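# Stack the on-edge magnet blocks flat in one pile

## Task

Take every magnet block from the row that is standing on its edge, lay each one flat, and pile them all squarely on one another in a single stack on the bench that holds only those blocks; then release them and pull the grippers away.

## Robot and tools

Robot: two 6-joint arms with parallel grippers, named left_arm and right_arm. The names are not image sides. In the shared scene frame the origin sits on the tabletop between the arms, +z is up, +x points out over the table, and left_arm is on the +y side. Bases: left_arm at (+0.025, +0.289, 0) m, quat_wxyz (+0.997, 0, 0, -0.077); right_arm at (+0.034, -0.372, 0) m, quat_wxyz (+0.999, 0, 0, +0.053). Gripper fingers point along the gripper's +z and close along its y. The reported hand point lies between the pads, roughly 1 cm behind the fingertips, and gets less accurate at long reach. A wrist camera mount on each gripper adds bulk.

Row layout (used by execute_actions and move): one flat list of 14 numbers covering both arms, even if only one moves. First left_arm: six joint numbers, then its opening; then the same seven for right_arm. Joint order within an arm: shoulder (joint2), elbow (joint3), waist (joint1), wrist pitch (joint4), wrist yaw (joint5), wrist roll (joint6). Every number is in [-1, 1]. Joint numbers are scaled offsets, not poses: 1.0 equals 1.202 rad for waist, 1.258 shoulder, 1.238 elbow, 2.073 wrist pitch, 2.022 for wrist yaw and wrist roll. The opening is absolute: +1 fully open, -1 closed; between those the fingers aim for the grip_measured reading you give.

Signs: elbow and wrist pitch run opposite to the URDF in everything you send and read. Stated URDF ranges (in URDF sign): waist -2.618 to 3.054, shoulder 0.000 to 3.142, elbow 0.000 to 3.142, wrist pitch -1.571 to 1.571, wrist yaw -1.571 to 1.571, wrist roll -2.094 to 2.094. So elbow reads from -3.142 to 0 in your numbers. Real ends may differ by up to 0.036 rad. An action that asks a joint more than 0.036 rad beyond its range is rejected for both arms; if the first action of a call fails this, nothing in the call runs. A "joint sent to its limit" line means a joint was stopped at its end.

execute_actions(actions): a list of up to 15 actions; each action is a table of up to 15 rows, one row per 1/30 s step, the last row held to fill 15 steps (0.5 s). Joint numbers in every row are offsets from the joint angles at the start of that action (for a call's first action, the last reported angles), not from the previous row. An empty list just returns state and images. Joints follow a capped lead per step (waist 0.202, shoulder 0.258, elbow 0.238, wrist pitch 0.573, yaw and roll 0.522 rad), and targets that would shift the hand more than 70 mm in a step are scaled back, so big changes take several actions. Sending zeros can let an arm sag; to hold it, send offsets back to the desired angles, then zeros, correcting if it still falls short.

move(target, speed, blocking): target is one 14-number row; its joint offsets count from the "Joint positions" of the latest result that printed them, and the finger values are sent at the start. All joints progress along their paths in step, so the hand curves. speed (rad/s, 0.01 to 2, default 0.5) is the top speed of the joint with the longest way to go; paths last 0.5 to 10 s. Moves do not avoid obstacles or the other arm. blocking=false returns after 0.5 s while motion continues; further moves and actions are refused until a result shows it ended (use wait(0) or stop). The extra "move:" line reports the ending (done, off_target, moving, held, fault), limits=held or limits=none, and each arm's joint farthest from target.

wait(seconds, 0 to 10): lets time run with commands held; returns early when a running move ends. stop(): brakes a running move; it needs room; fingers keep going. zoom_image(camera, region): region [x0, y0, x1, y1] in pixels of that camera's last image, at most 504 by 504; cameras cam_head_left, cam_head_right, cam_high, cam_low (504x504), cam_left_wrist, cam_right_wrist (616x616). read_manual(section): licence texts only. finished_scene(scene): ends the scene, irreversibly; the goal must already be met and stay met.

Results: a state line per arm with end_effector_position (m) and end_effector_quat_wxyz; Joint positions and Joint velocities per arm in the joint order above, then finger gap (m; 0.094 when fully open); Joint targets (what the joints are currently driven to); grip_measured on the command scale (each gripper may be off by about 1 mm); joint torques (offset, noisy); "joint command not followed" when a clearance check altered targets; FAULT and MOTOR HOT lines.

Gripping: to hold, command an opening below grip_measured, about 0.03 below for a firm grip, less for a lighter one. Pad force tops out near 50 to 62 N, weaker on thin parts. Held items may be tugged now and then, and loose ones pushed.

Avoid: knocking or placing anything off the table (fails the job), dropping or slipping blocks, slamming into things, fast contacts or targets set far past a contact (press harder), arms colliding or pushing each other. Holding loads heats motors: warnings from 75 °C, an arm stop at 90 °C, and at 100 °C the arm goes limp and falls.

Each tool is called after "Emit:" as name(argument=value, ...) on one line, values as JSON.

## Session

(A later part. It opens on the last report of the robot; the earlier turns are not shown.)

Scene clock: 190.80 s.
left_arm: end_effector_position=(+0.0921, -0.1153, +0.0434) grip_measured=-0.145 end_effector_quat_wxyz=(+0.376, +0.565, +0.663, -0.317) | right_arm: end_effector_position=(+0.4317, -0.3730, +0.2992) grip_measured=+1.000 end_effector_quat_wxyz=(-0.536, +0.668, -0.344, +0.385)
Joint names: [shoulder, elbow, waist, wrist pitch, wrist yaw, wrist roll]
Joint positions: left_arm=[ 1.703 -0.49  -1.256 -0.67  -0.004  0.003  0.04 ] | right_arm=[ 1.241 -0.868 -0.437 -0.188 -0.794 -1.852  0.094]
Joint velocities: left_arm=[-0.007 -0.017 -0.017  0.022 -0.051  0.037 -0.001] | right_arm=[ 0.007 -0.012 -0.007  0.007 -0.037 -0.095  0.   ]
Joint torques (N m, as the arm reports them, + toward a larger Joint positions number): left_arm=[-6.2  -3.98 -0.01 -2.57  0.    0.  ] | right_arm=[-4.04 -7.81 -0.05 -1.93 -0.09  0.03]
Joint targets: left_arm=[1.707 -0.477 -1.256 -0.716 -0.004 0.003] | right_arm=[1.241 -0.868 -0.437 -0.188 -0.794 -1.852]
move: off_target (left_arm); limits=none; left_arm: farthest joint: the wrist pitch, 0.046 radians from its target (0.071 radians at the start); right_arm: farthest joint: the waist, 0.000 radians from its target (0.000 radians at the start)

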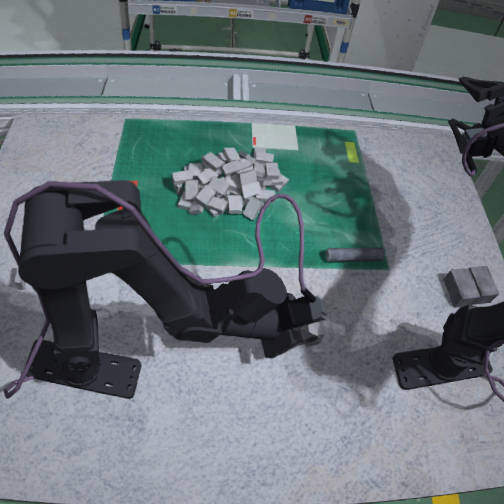

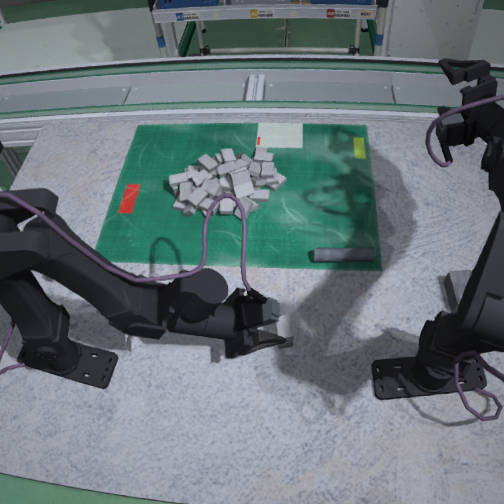

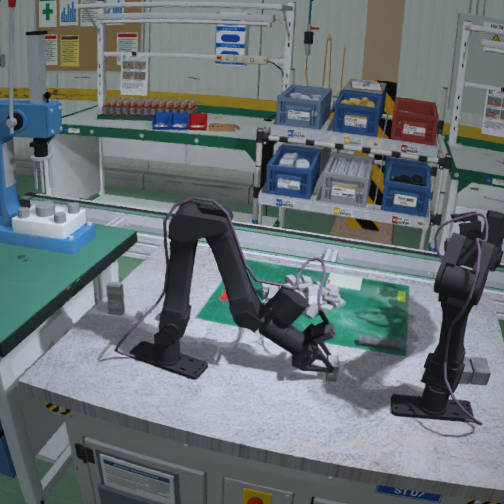

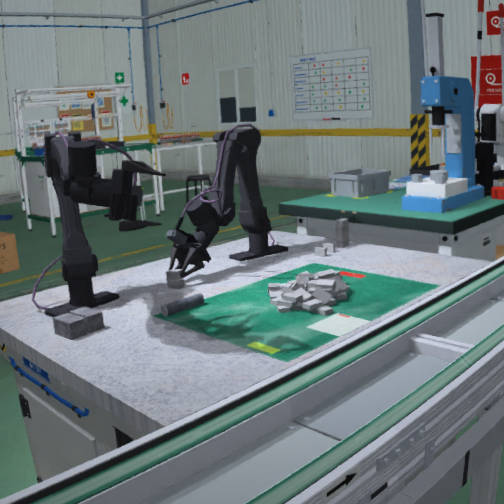

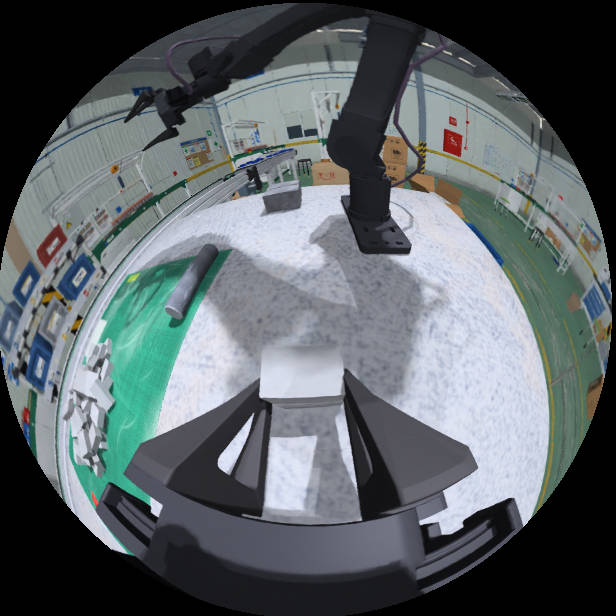

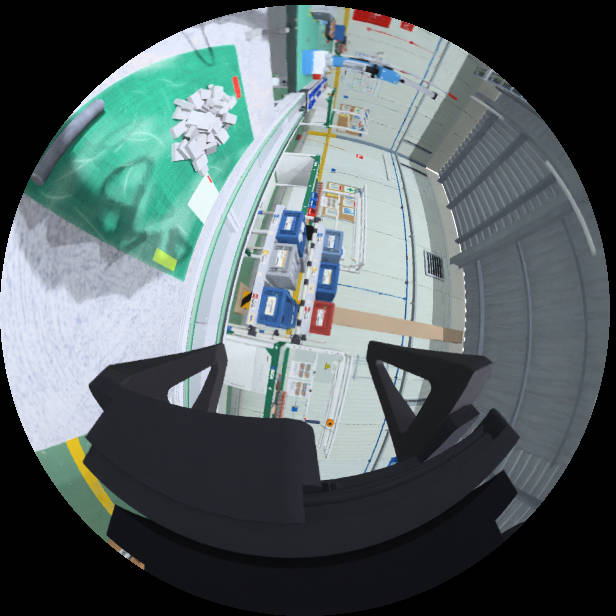

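Slightly far out; pull in with elbow.

Emit:
move(target=[0,0.017,0,-0.022,0,0,-0.3,0,0,0,0,0,0,1], speed=0.05)

Emit:
zoom_image(camera="cam_high", region=[300,340,360,390])

Scene clock: 195.47 s.
left_arm: end_effector_position=(+0.0919, -0.1138, +0.0430) grip_measured=-0.145 end_effector_quat_wxyz=(+0.378, +0.564, +0.662, -0.318) | right_arm: end_effector_position=(+0.4317, -0.3730, +0.2992) grip_measured=+1.000 end_effector_quat_wxyz=(-0.536, +0.668, -0.344, +0.385)
Joint names: [shoulder, elbow, waist, wrist pitch, wrist yaw, wrist roll]
Joint positions: left_arm=[ 1.703 -0.479 -1.256 -0.685 -0.004  0.003  0.04 ] | right_arm=[ 1.241 -0.868 -0.437 -0.188 -0.794 -1.852  0.094]
Joint velocities: left_arm=[ 0.002 -0.002 -0.007 -0.022 -0.066 -0.007 -0.   ] | right_arm=[ 0.012  0.007 -0.002  0.081 -0.037  0.037  0.   ]
Joint torques (N m, as the arm reports them, + toward a larger Joint positions number): left_arm=[-6.49 -4.04 -0.05 -2.4   0.    0.  ] | right_arm=[-4.02 -7.76 -0.05 -1.92 -0.08  0.04]
Joint targets: left_arm=[1.703 -0.469 -1.256 -0.716 -0.004 0.003] | right_arm=[1.241 -0.868 -0.437 -0.188 -0.794 -1.852]
move: off_target (left_arm); limits=none; left_arm: farthest joint: the wrist pitch, 0.030 radians from its target (0.046 radians at the start); right_arm: farthest joint: the waist, 0.000 radians from its target (0.000 radians at the start)

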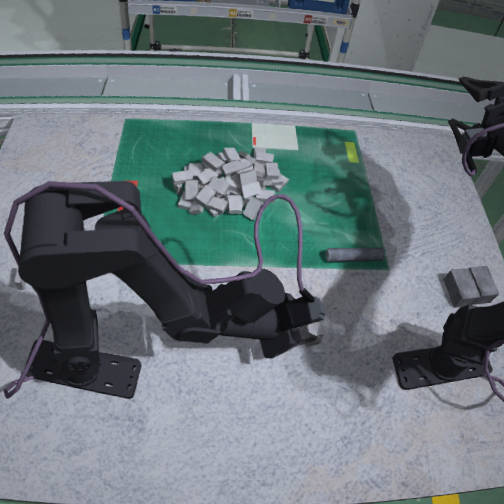

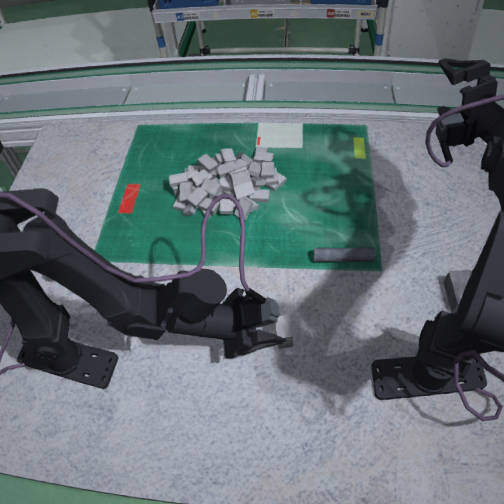

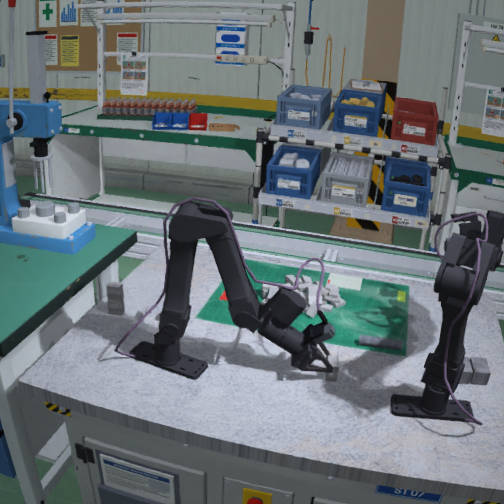

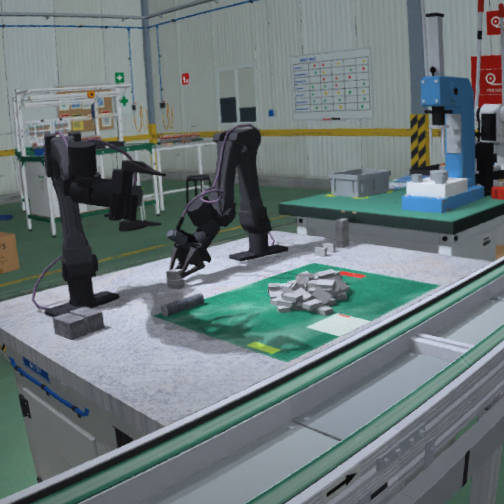

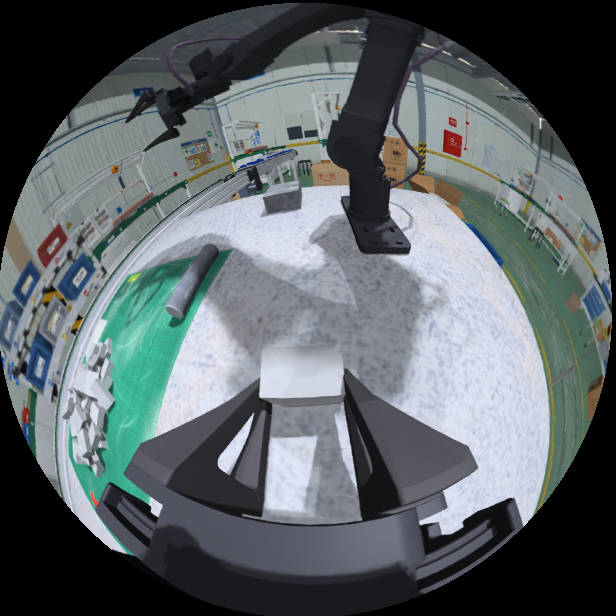

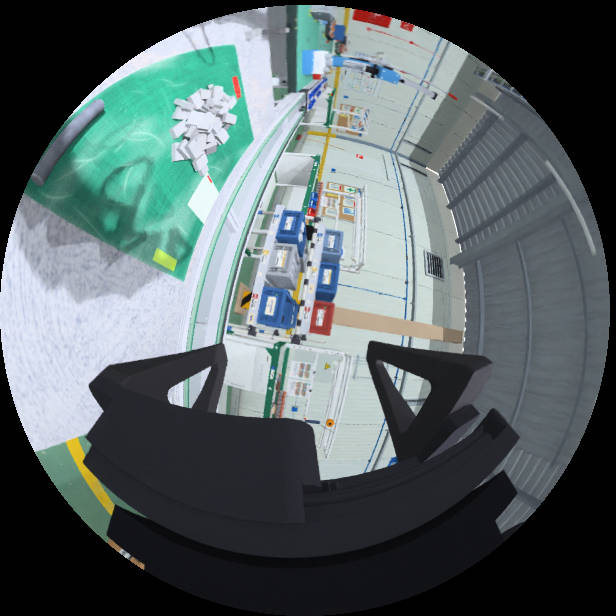

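Region (300, 340, 360, 390) of cam_high's 504x504 image, scaled by 8.400, with more detail than that image has.

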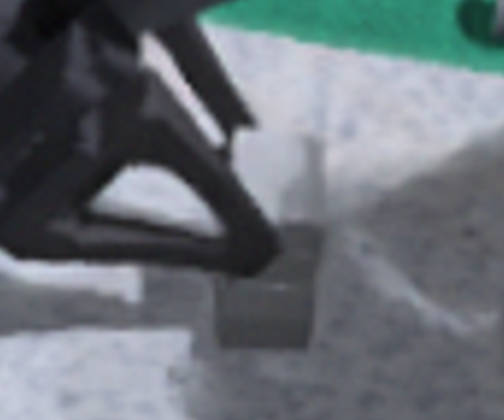

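Emit:
execute_actions(actions=[[[0.012,0.008,0,-0.015,0,0,-0.3,0,0,0,0,0,0,1]],[[0,0,0,0,0,0,0.6,0,0,0,0,0,0,1]]])

Emit:
move(target=[-0.25,-0.12,0,0.1,0,0,0.6,0,0,0,0,0,0,1])

Emit:
move(target=[-0.06,-0.23,0.77,0.4,0,0.45,0.6,0,0,0,0,0,0,1], speed=1)

Emit:
zoom_image(camera="cam_high", region=[300,340,360,390])

Emit:
zoom_image(camera="cam_low", region=[140,250,210,310])

Emit:
move(target=[0,0,0.77,0.38,0,0.452,0.6,0,0,0,0,0,0,1], speed=1)

Scene clock: 204.43 s.
left_arm: end_effector_position=(+0.0919, -0.1142, +0.0429) grip_measured=+0.598 end_effector_quat_wxyz=(+0.378, +0.564, +0.661, -0.319) | right_arm: end_effector_position=(+0.4317, -0.3730, +0.2992) grip_measured=+1.000 end_effector_quat_wxyz=(-0.536, +0.668, -0.344, +0.385)
Joint names: [shoulder, elbow, waist, wrist pitch, wrist yaw, wrist roll]
Joint positions: left_arm=[ 1.706 -0.479 -1.256 -0.691 -0.004  0.003  0.075] | right_arm=[ 1.241 -0.868 -0.437 -0.188 -0.794 -1.852  0.094]
Joint velocities: left_arm=[-0.022  0.002  0.002 -0.007  0.051 -0.007 -0.   ] | right_arm=[ 0.007  0.007 -0.007  0.007  0.095 -0.037  0.   ]
Joint torques (N m, as the arm reports them, + toward a larger Joint positions number): left_arm=[-6.5  -4.81 -0.02 -2.07  0.01  0.  ] | right_arm=[-4.02 -7.76 -0.06 -1.93 -0.09  0.04]
Joint targets: left_arm=[1.706 -0.479 -1.256 -0.691 -0.004 0.003] | right_arm=[1.241 -0.868 -0.437 -0.188 -0.794 -1.852]

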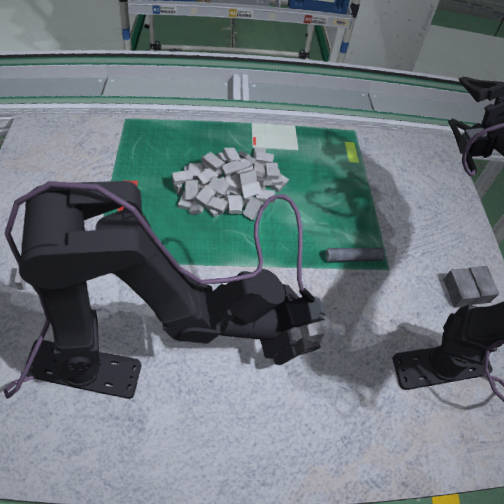

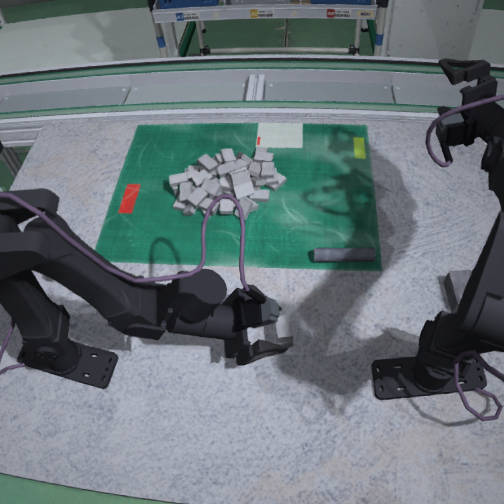

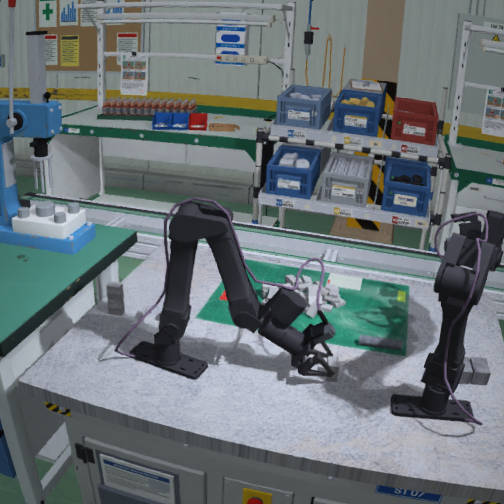

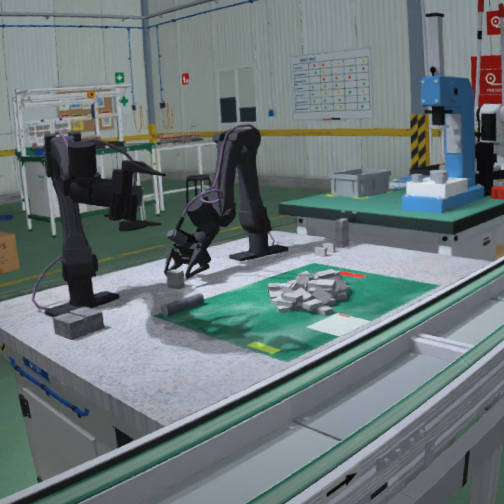

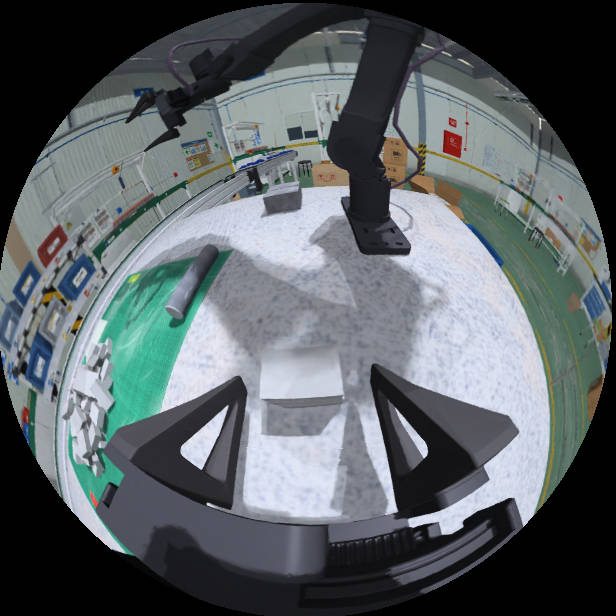

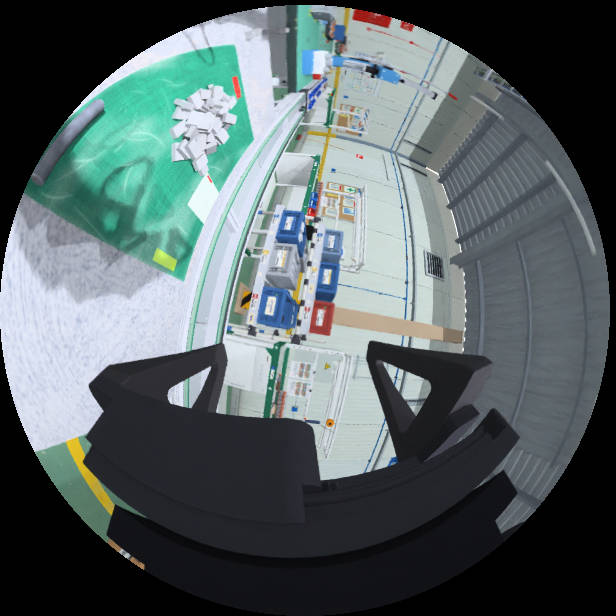

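Scene clock: 205.87 s.
left_arm: end_effector_position=(+0.0954, -0.1357, +0.1790) grip_measured=+0.598 end_effector_quat_wxyz=(+0.460, +0.517, +0.608, -0.388) | right_arm: end_effector_position=(+0.4317, -0.3730, +0.2992) grip_measured=+1.000 end_effector_quat_wxyz=(-0.536, +0.668, -0.344, +0.385)
Joint names: [shoulder, elbow, waist, wrist pitch, wrist yaw, wrist roll]
Joint positions: left_arm=[ 1.404 -0.614 -1.256 -0.512 -0.004  0.003  0.075] | right_arm=[ 1.241 -0.868 -0.437 -0.188 -0.794 -1.852  0.094]
Joint velocities: left_arm=[ 0.002  0.002 -0.022 -0.037  0.007 -0.066 -0.001] | right_arm=[-0.002  0.017 -0.012 -0.007 -0.037  0.022  0.   ]
Joint torques (N m, as the arm reports them, + toward a larger Joint positions number): left_arm=[-6.25 -7.47 -0.03 -1.88  0.01  0.01] | right_arm=[-4.05 -7.78 -0.02 -1.93 -0.08  0.03]
Joint targets: left_arm=[1.392 -0.628 -1.256 -0.484 -0.004 0.003] | right_arm=[1.241 -0.868 -0.437 -0.188 -0.794 -1.852]
move: off_target (left_arm); limits=none; left_arm: farthest joint: the wrist pitch, 0.028 radians from its target (0.208 radians at the start); right_arm: farthest joint: the waist, 0.000 radians from its target (0.000 radians at the start)

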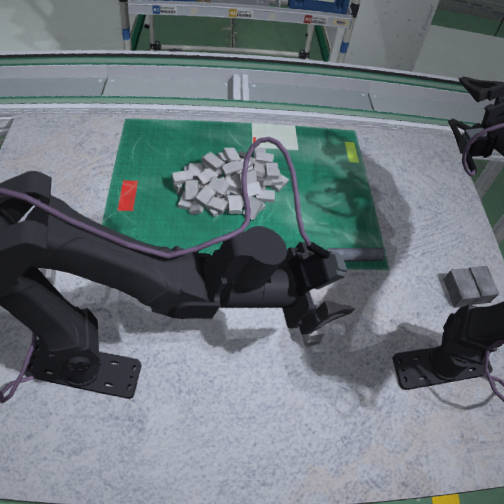

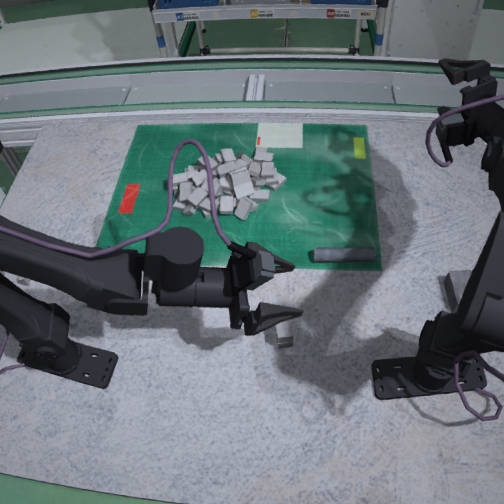

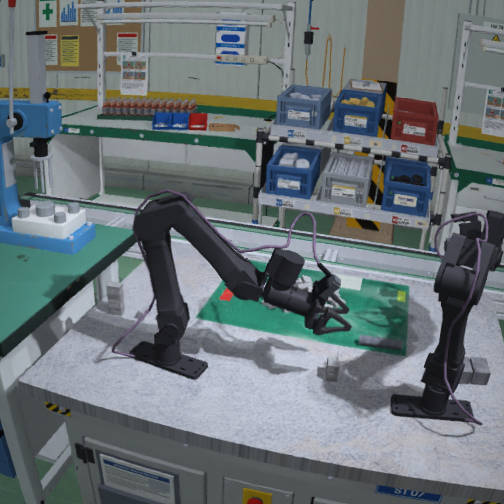

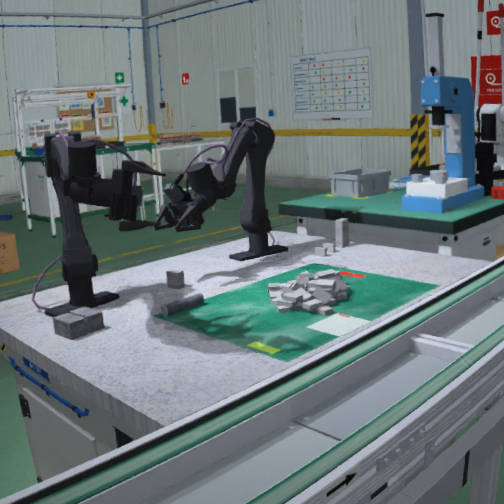

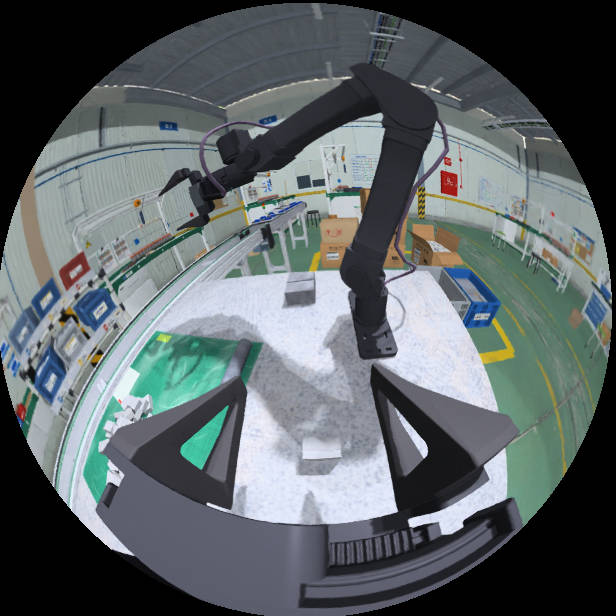

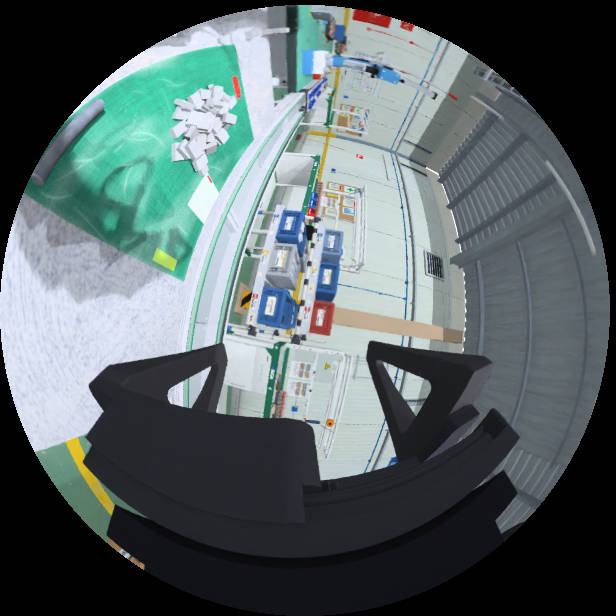

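Scene clock: 207.73 s.
left_arm: end_effector_position=(+0.3684, +0.1096, +0.1475) grip_measured=+0.598 end_effector_quat_wxyz=(+0.385, +0.590, +0.705, +0.087) | right_arm: end_effector_position=(+0.4317, -0.3730, +0.2992) grip_measured=+1.000 end_effector_quat_wxyz=(-0.536, +0.668, -0.344, +0.385)
Joint names: [shoulder, elbow, waist, wrist pitch, wrist yaw, wrist roll]
Joint positions: left_arm=[ 1.347 -0.877 -0.333  0.289 -0.01   0.91   0.075] | right_arm=[ 1.241 -0.868 -0.437 -0.188 -0.794 -1.852  0.094]
Joint velocities: left_arm=[ 0.012  0.002  0.002  0.037 -0.022 -0.007 -0.001] | right_arm=[ 0.002 -0.007  0.002 -0.051 -0.007 -0.007  0.   ]
Joint torques (N m, as the arm reports them, + toward a larger Joint positions number): left_arm=[-6.64 -8.25  0.22 -1.48  0.06  0.04] | right_arm=[-3.97 -7.79  0.01 -1.91 -0.07  0.04]
Joint targets: left_arm=[1.328 -0.898 -0.330 0.317 -0.004 0.913] | right_arm=[1.241 -0.868 -0.437 -0.188 -0.794 -1.852]
move: off_target (left_arm); limits=none; left_arm: farthest joint: the wrist pitch, 0.028 radians from its target (0.829 radians at the start); right_arm: farthest joint: the waist, 0.000 radians from its target (0.000 radians at the start)

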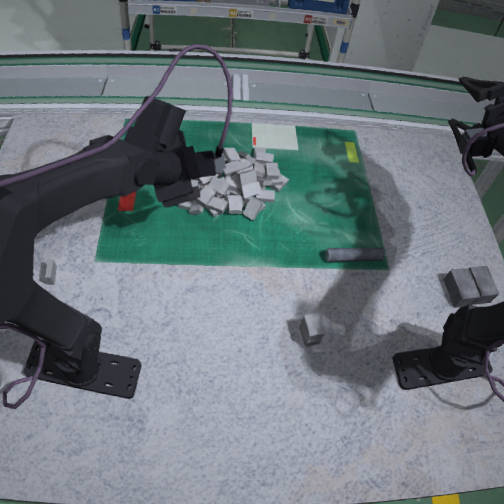

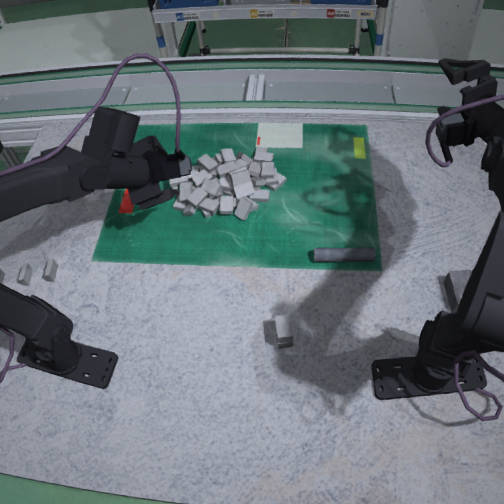

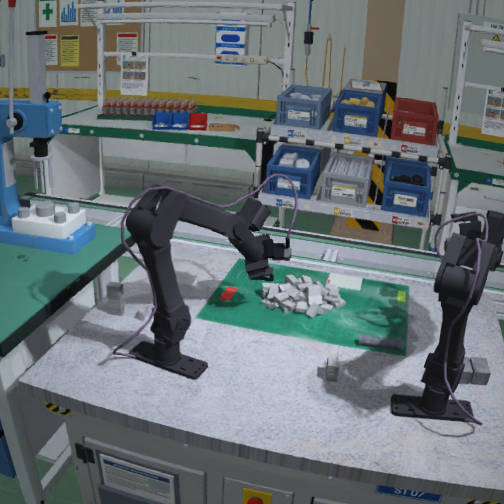

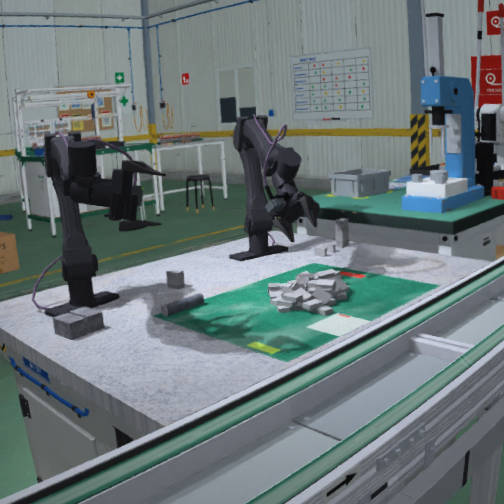

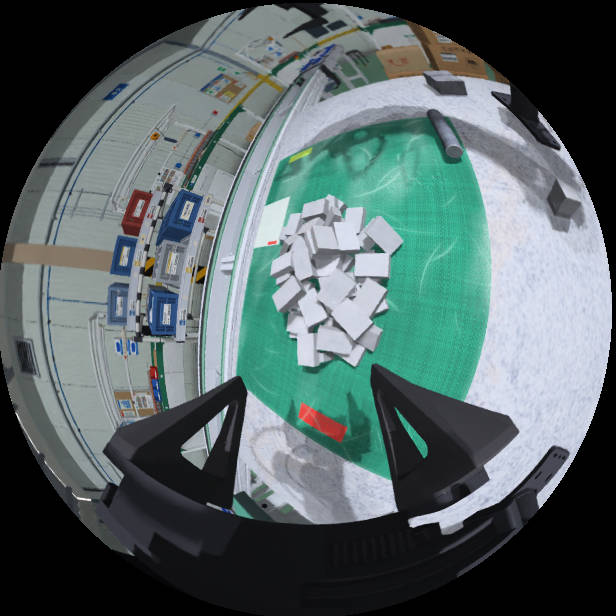

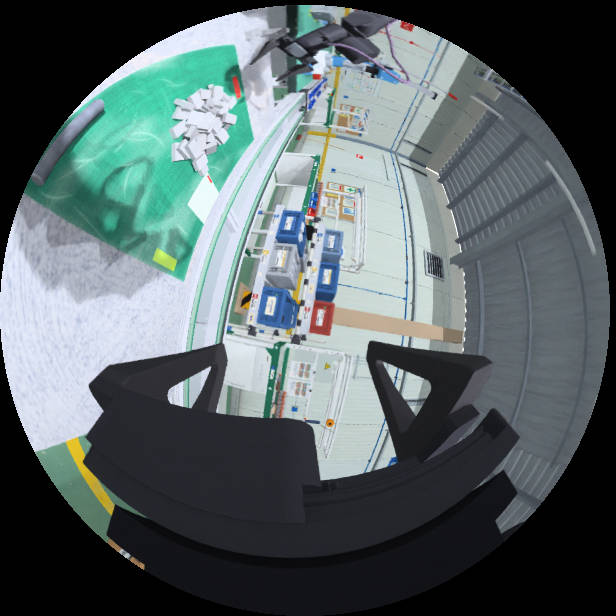

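Region (300, 340, 360, 390) of cam_high's 504x504 image, scaled by 8.400, with more detail than that image has.

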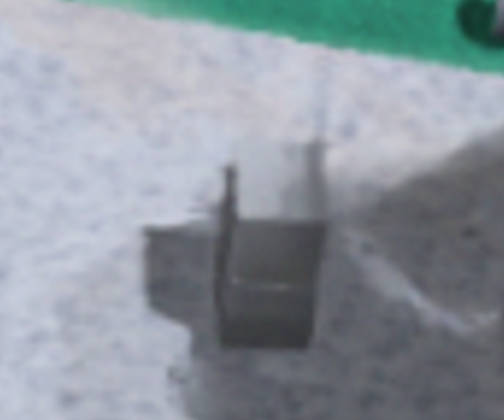

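Region (140, 250, 210, 310) of cam_low's 504x504 image, scaled by 7.200, with more detail than that image has; it fills the top 432 rows of this view, and the rest is white.

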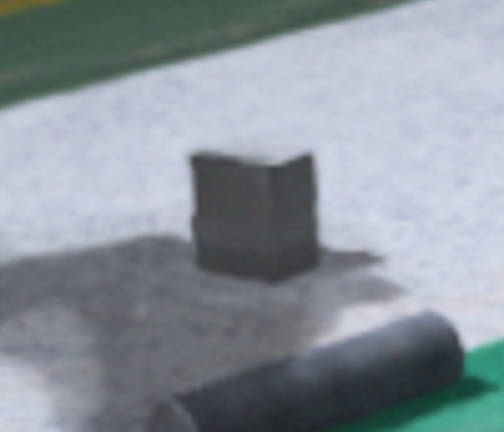

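Scene clock: 209.60 s.
left_arm: end_effector_position=(+0.2229, +0.3837, +0.0705) grip_measured=+0.598 end_effector_quat_wxyz=(+0.004, +0.639, +0.768, +0.026) | right_arm: end_effector_position=(+0.4317, -0.3730, +0.2992) grip_measured=+1.000 end_effector_quat_wxyz=(-0.536, +0.668, -0.344, +0.385)
Joint names: [shoulder, elbow, waist, wrist pitch, wrist yaw, wrist roll]
Joint positions: left_arm=[ 1.347 -0.877  0.585  1.05  -0.016  1.819  0.075] | right_arm=[ 1.241 -0.868 -0.437 -0.188 -0.794 -1.852  0.094]
Joint velocities: left_arm=[-0.007  0.002 -0.002 -0.051  0.007 -0.022  0.002] | right_arm=[-0.017 -0.007 -0.002  0.007  0.007 -0.022  0.   ]
Joint torques (N m, as the arm reports them, + toward a larger Joint positions number): left_arm=[-3.91 -5.68  0.57 -0.08  0.07  0.06] | right_arm=[-3.98 -7.75 -0.02 -1.93 -0.06  0.04]
Joint targets: left_arm=[1.347 -0.877 0.592 1.077 -0.010 1.824] | right_arm=[1.241 -0.868 -0.437 -0.188 -0.794 -1.852]
move: off_target (left_arm); limits=none; left_arm: farthest joint: the wrist pitch, 0.027 radians from its target (0.787 radians at the start); right_arm: farthest joint: the waist, 0.000 radians from its target (0.000 radians at the start)

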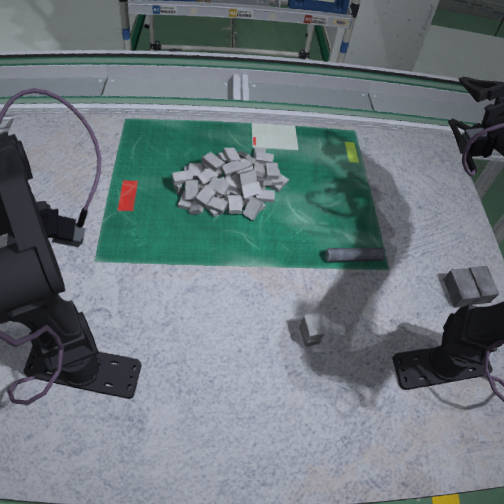

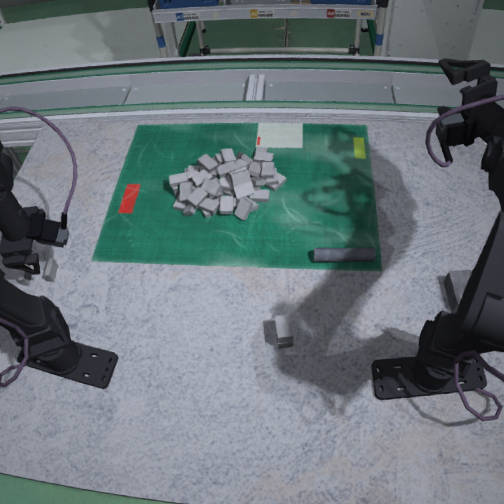

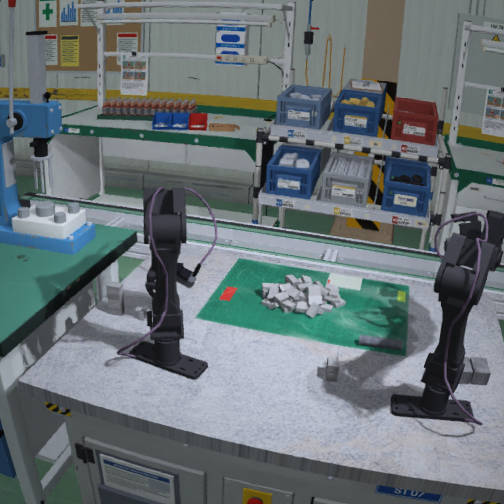

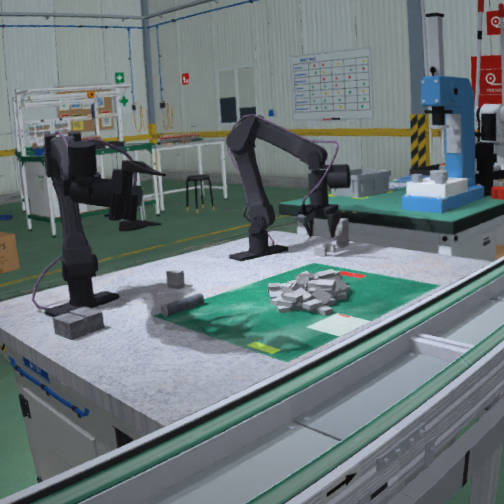

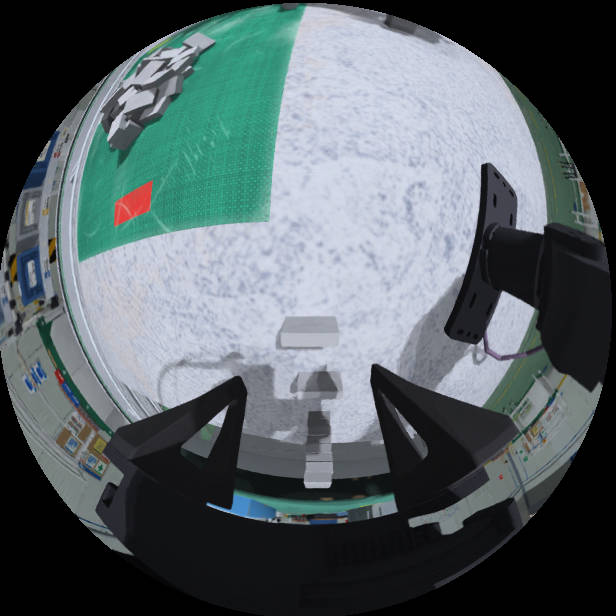

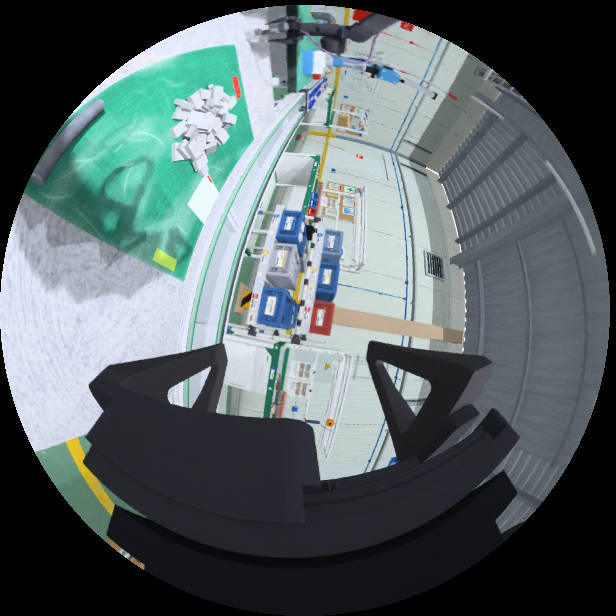

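Emit:
move(target=[0.097,0.097,0,-0.09,0.011,0,0.6,0,0,0,0,0,0,1], speed=0.2)

Scene clock: 214.73 s.
left_arm: end_effector_position=(+0.2230, +0.3815, +0.0227) grip_measured=+0.598 end_effector_quat_wxyz=(-0.001, +0.640, +0.768, +0.003) | right_arm: end_effector_position=(+0.4317, -0.3730, +0.2992) grip_measured=+1.000 end_effector_quat_wxyz=(-0.536, +0.668, -0.344, +0.385)
Joint names: [shoulder, elbow, waist, wrist pitch, wrist yaw, wrist roll]
Joint positions: left_arm=[ 1.46  -0.769  0.585  0.876 -0.004  1.819  0.075] | right_arm=[ 1.241 -0.868 -0.437 -0.188 -0.794 -1.852  0.094]
Joint velocities: left_arm=[ 0.007 -0.002  0.017  0.022 -0.022 -0.066  0.   ] | right_arm=[ 0.027 -0.007  0.002 -0.022 -0.022  0.037  0.   ]
Joint torques (N m, as the arm reports them, + toward a larger Joint positions number): left_arm=[-3.81 -4.49 -0.01 -0.43  0.11  0.  ] | right_arm=[-4.02 -7.77 -0.01 -1.92 -0.09  0.05]
Joint targets: left_arm=[1.469 -0.758 0.585 0.864 0.006 1.819] | right_arm=[1.241 -0.868 -0.437 -0.188 -0.794 -1.852]
move: done; limits=none; left_arm: farthest joint: the wrist pitch, 0.013 radians from its target (0.187 radians at the start); right_arm: farthest joint: the waist, 0.000 radians from its target (0.000 radians at the start)

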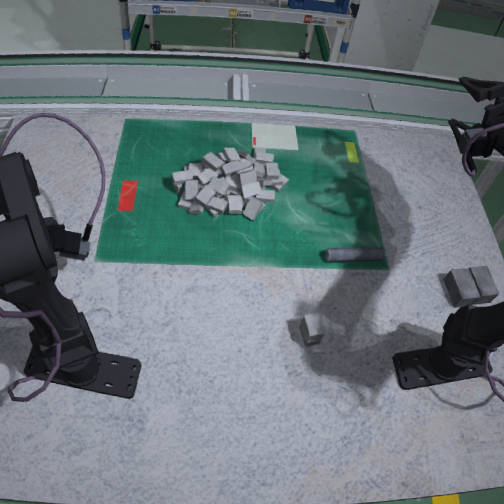

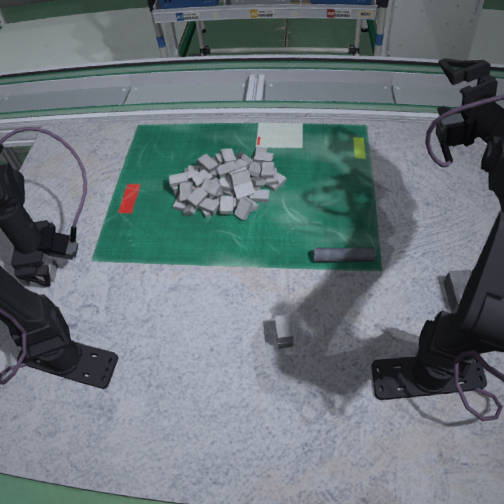

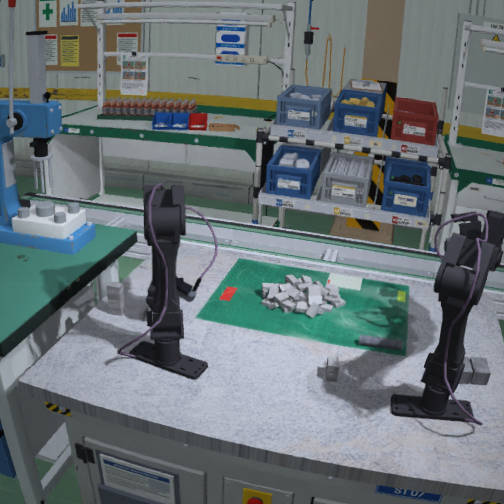

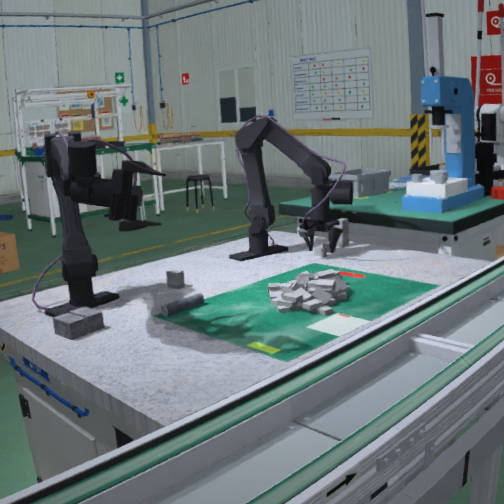

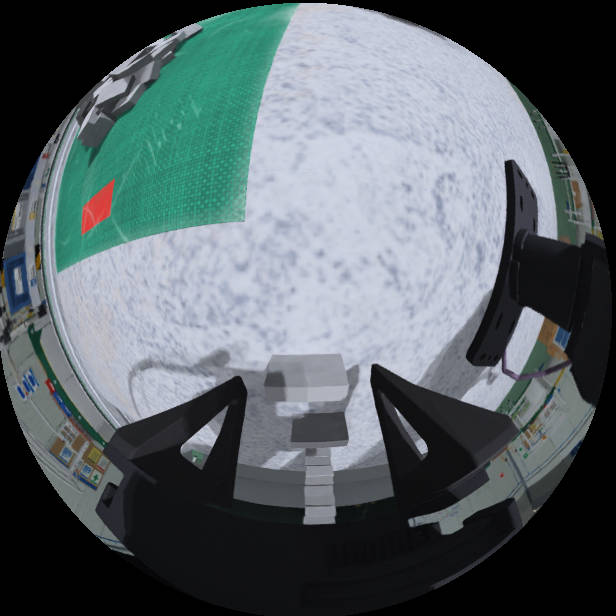

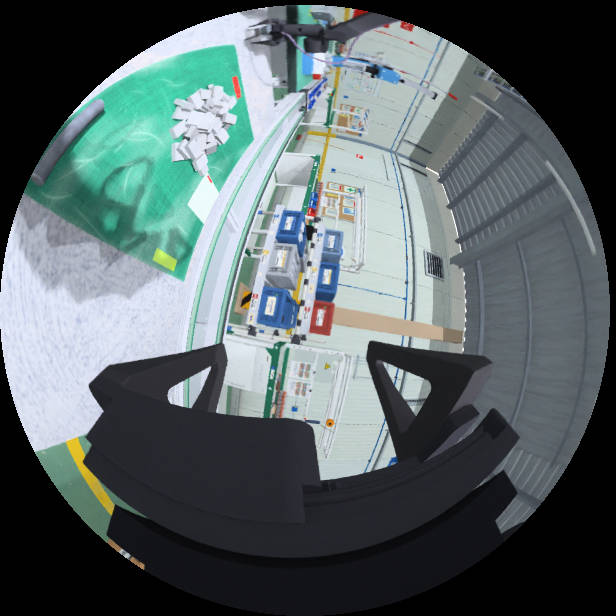

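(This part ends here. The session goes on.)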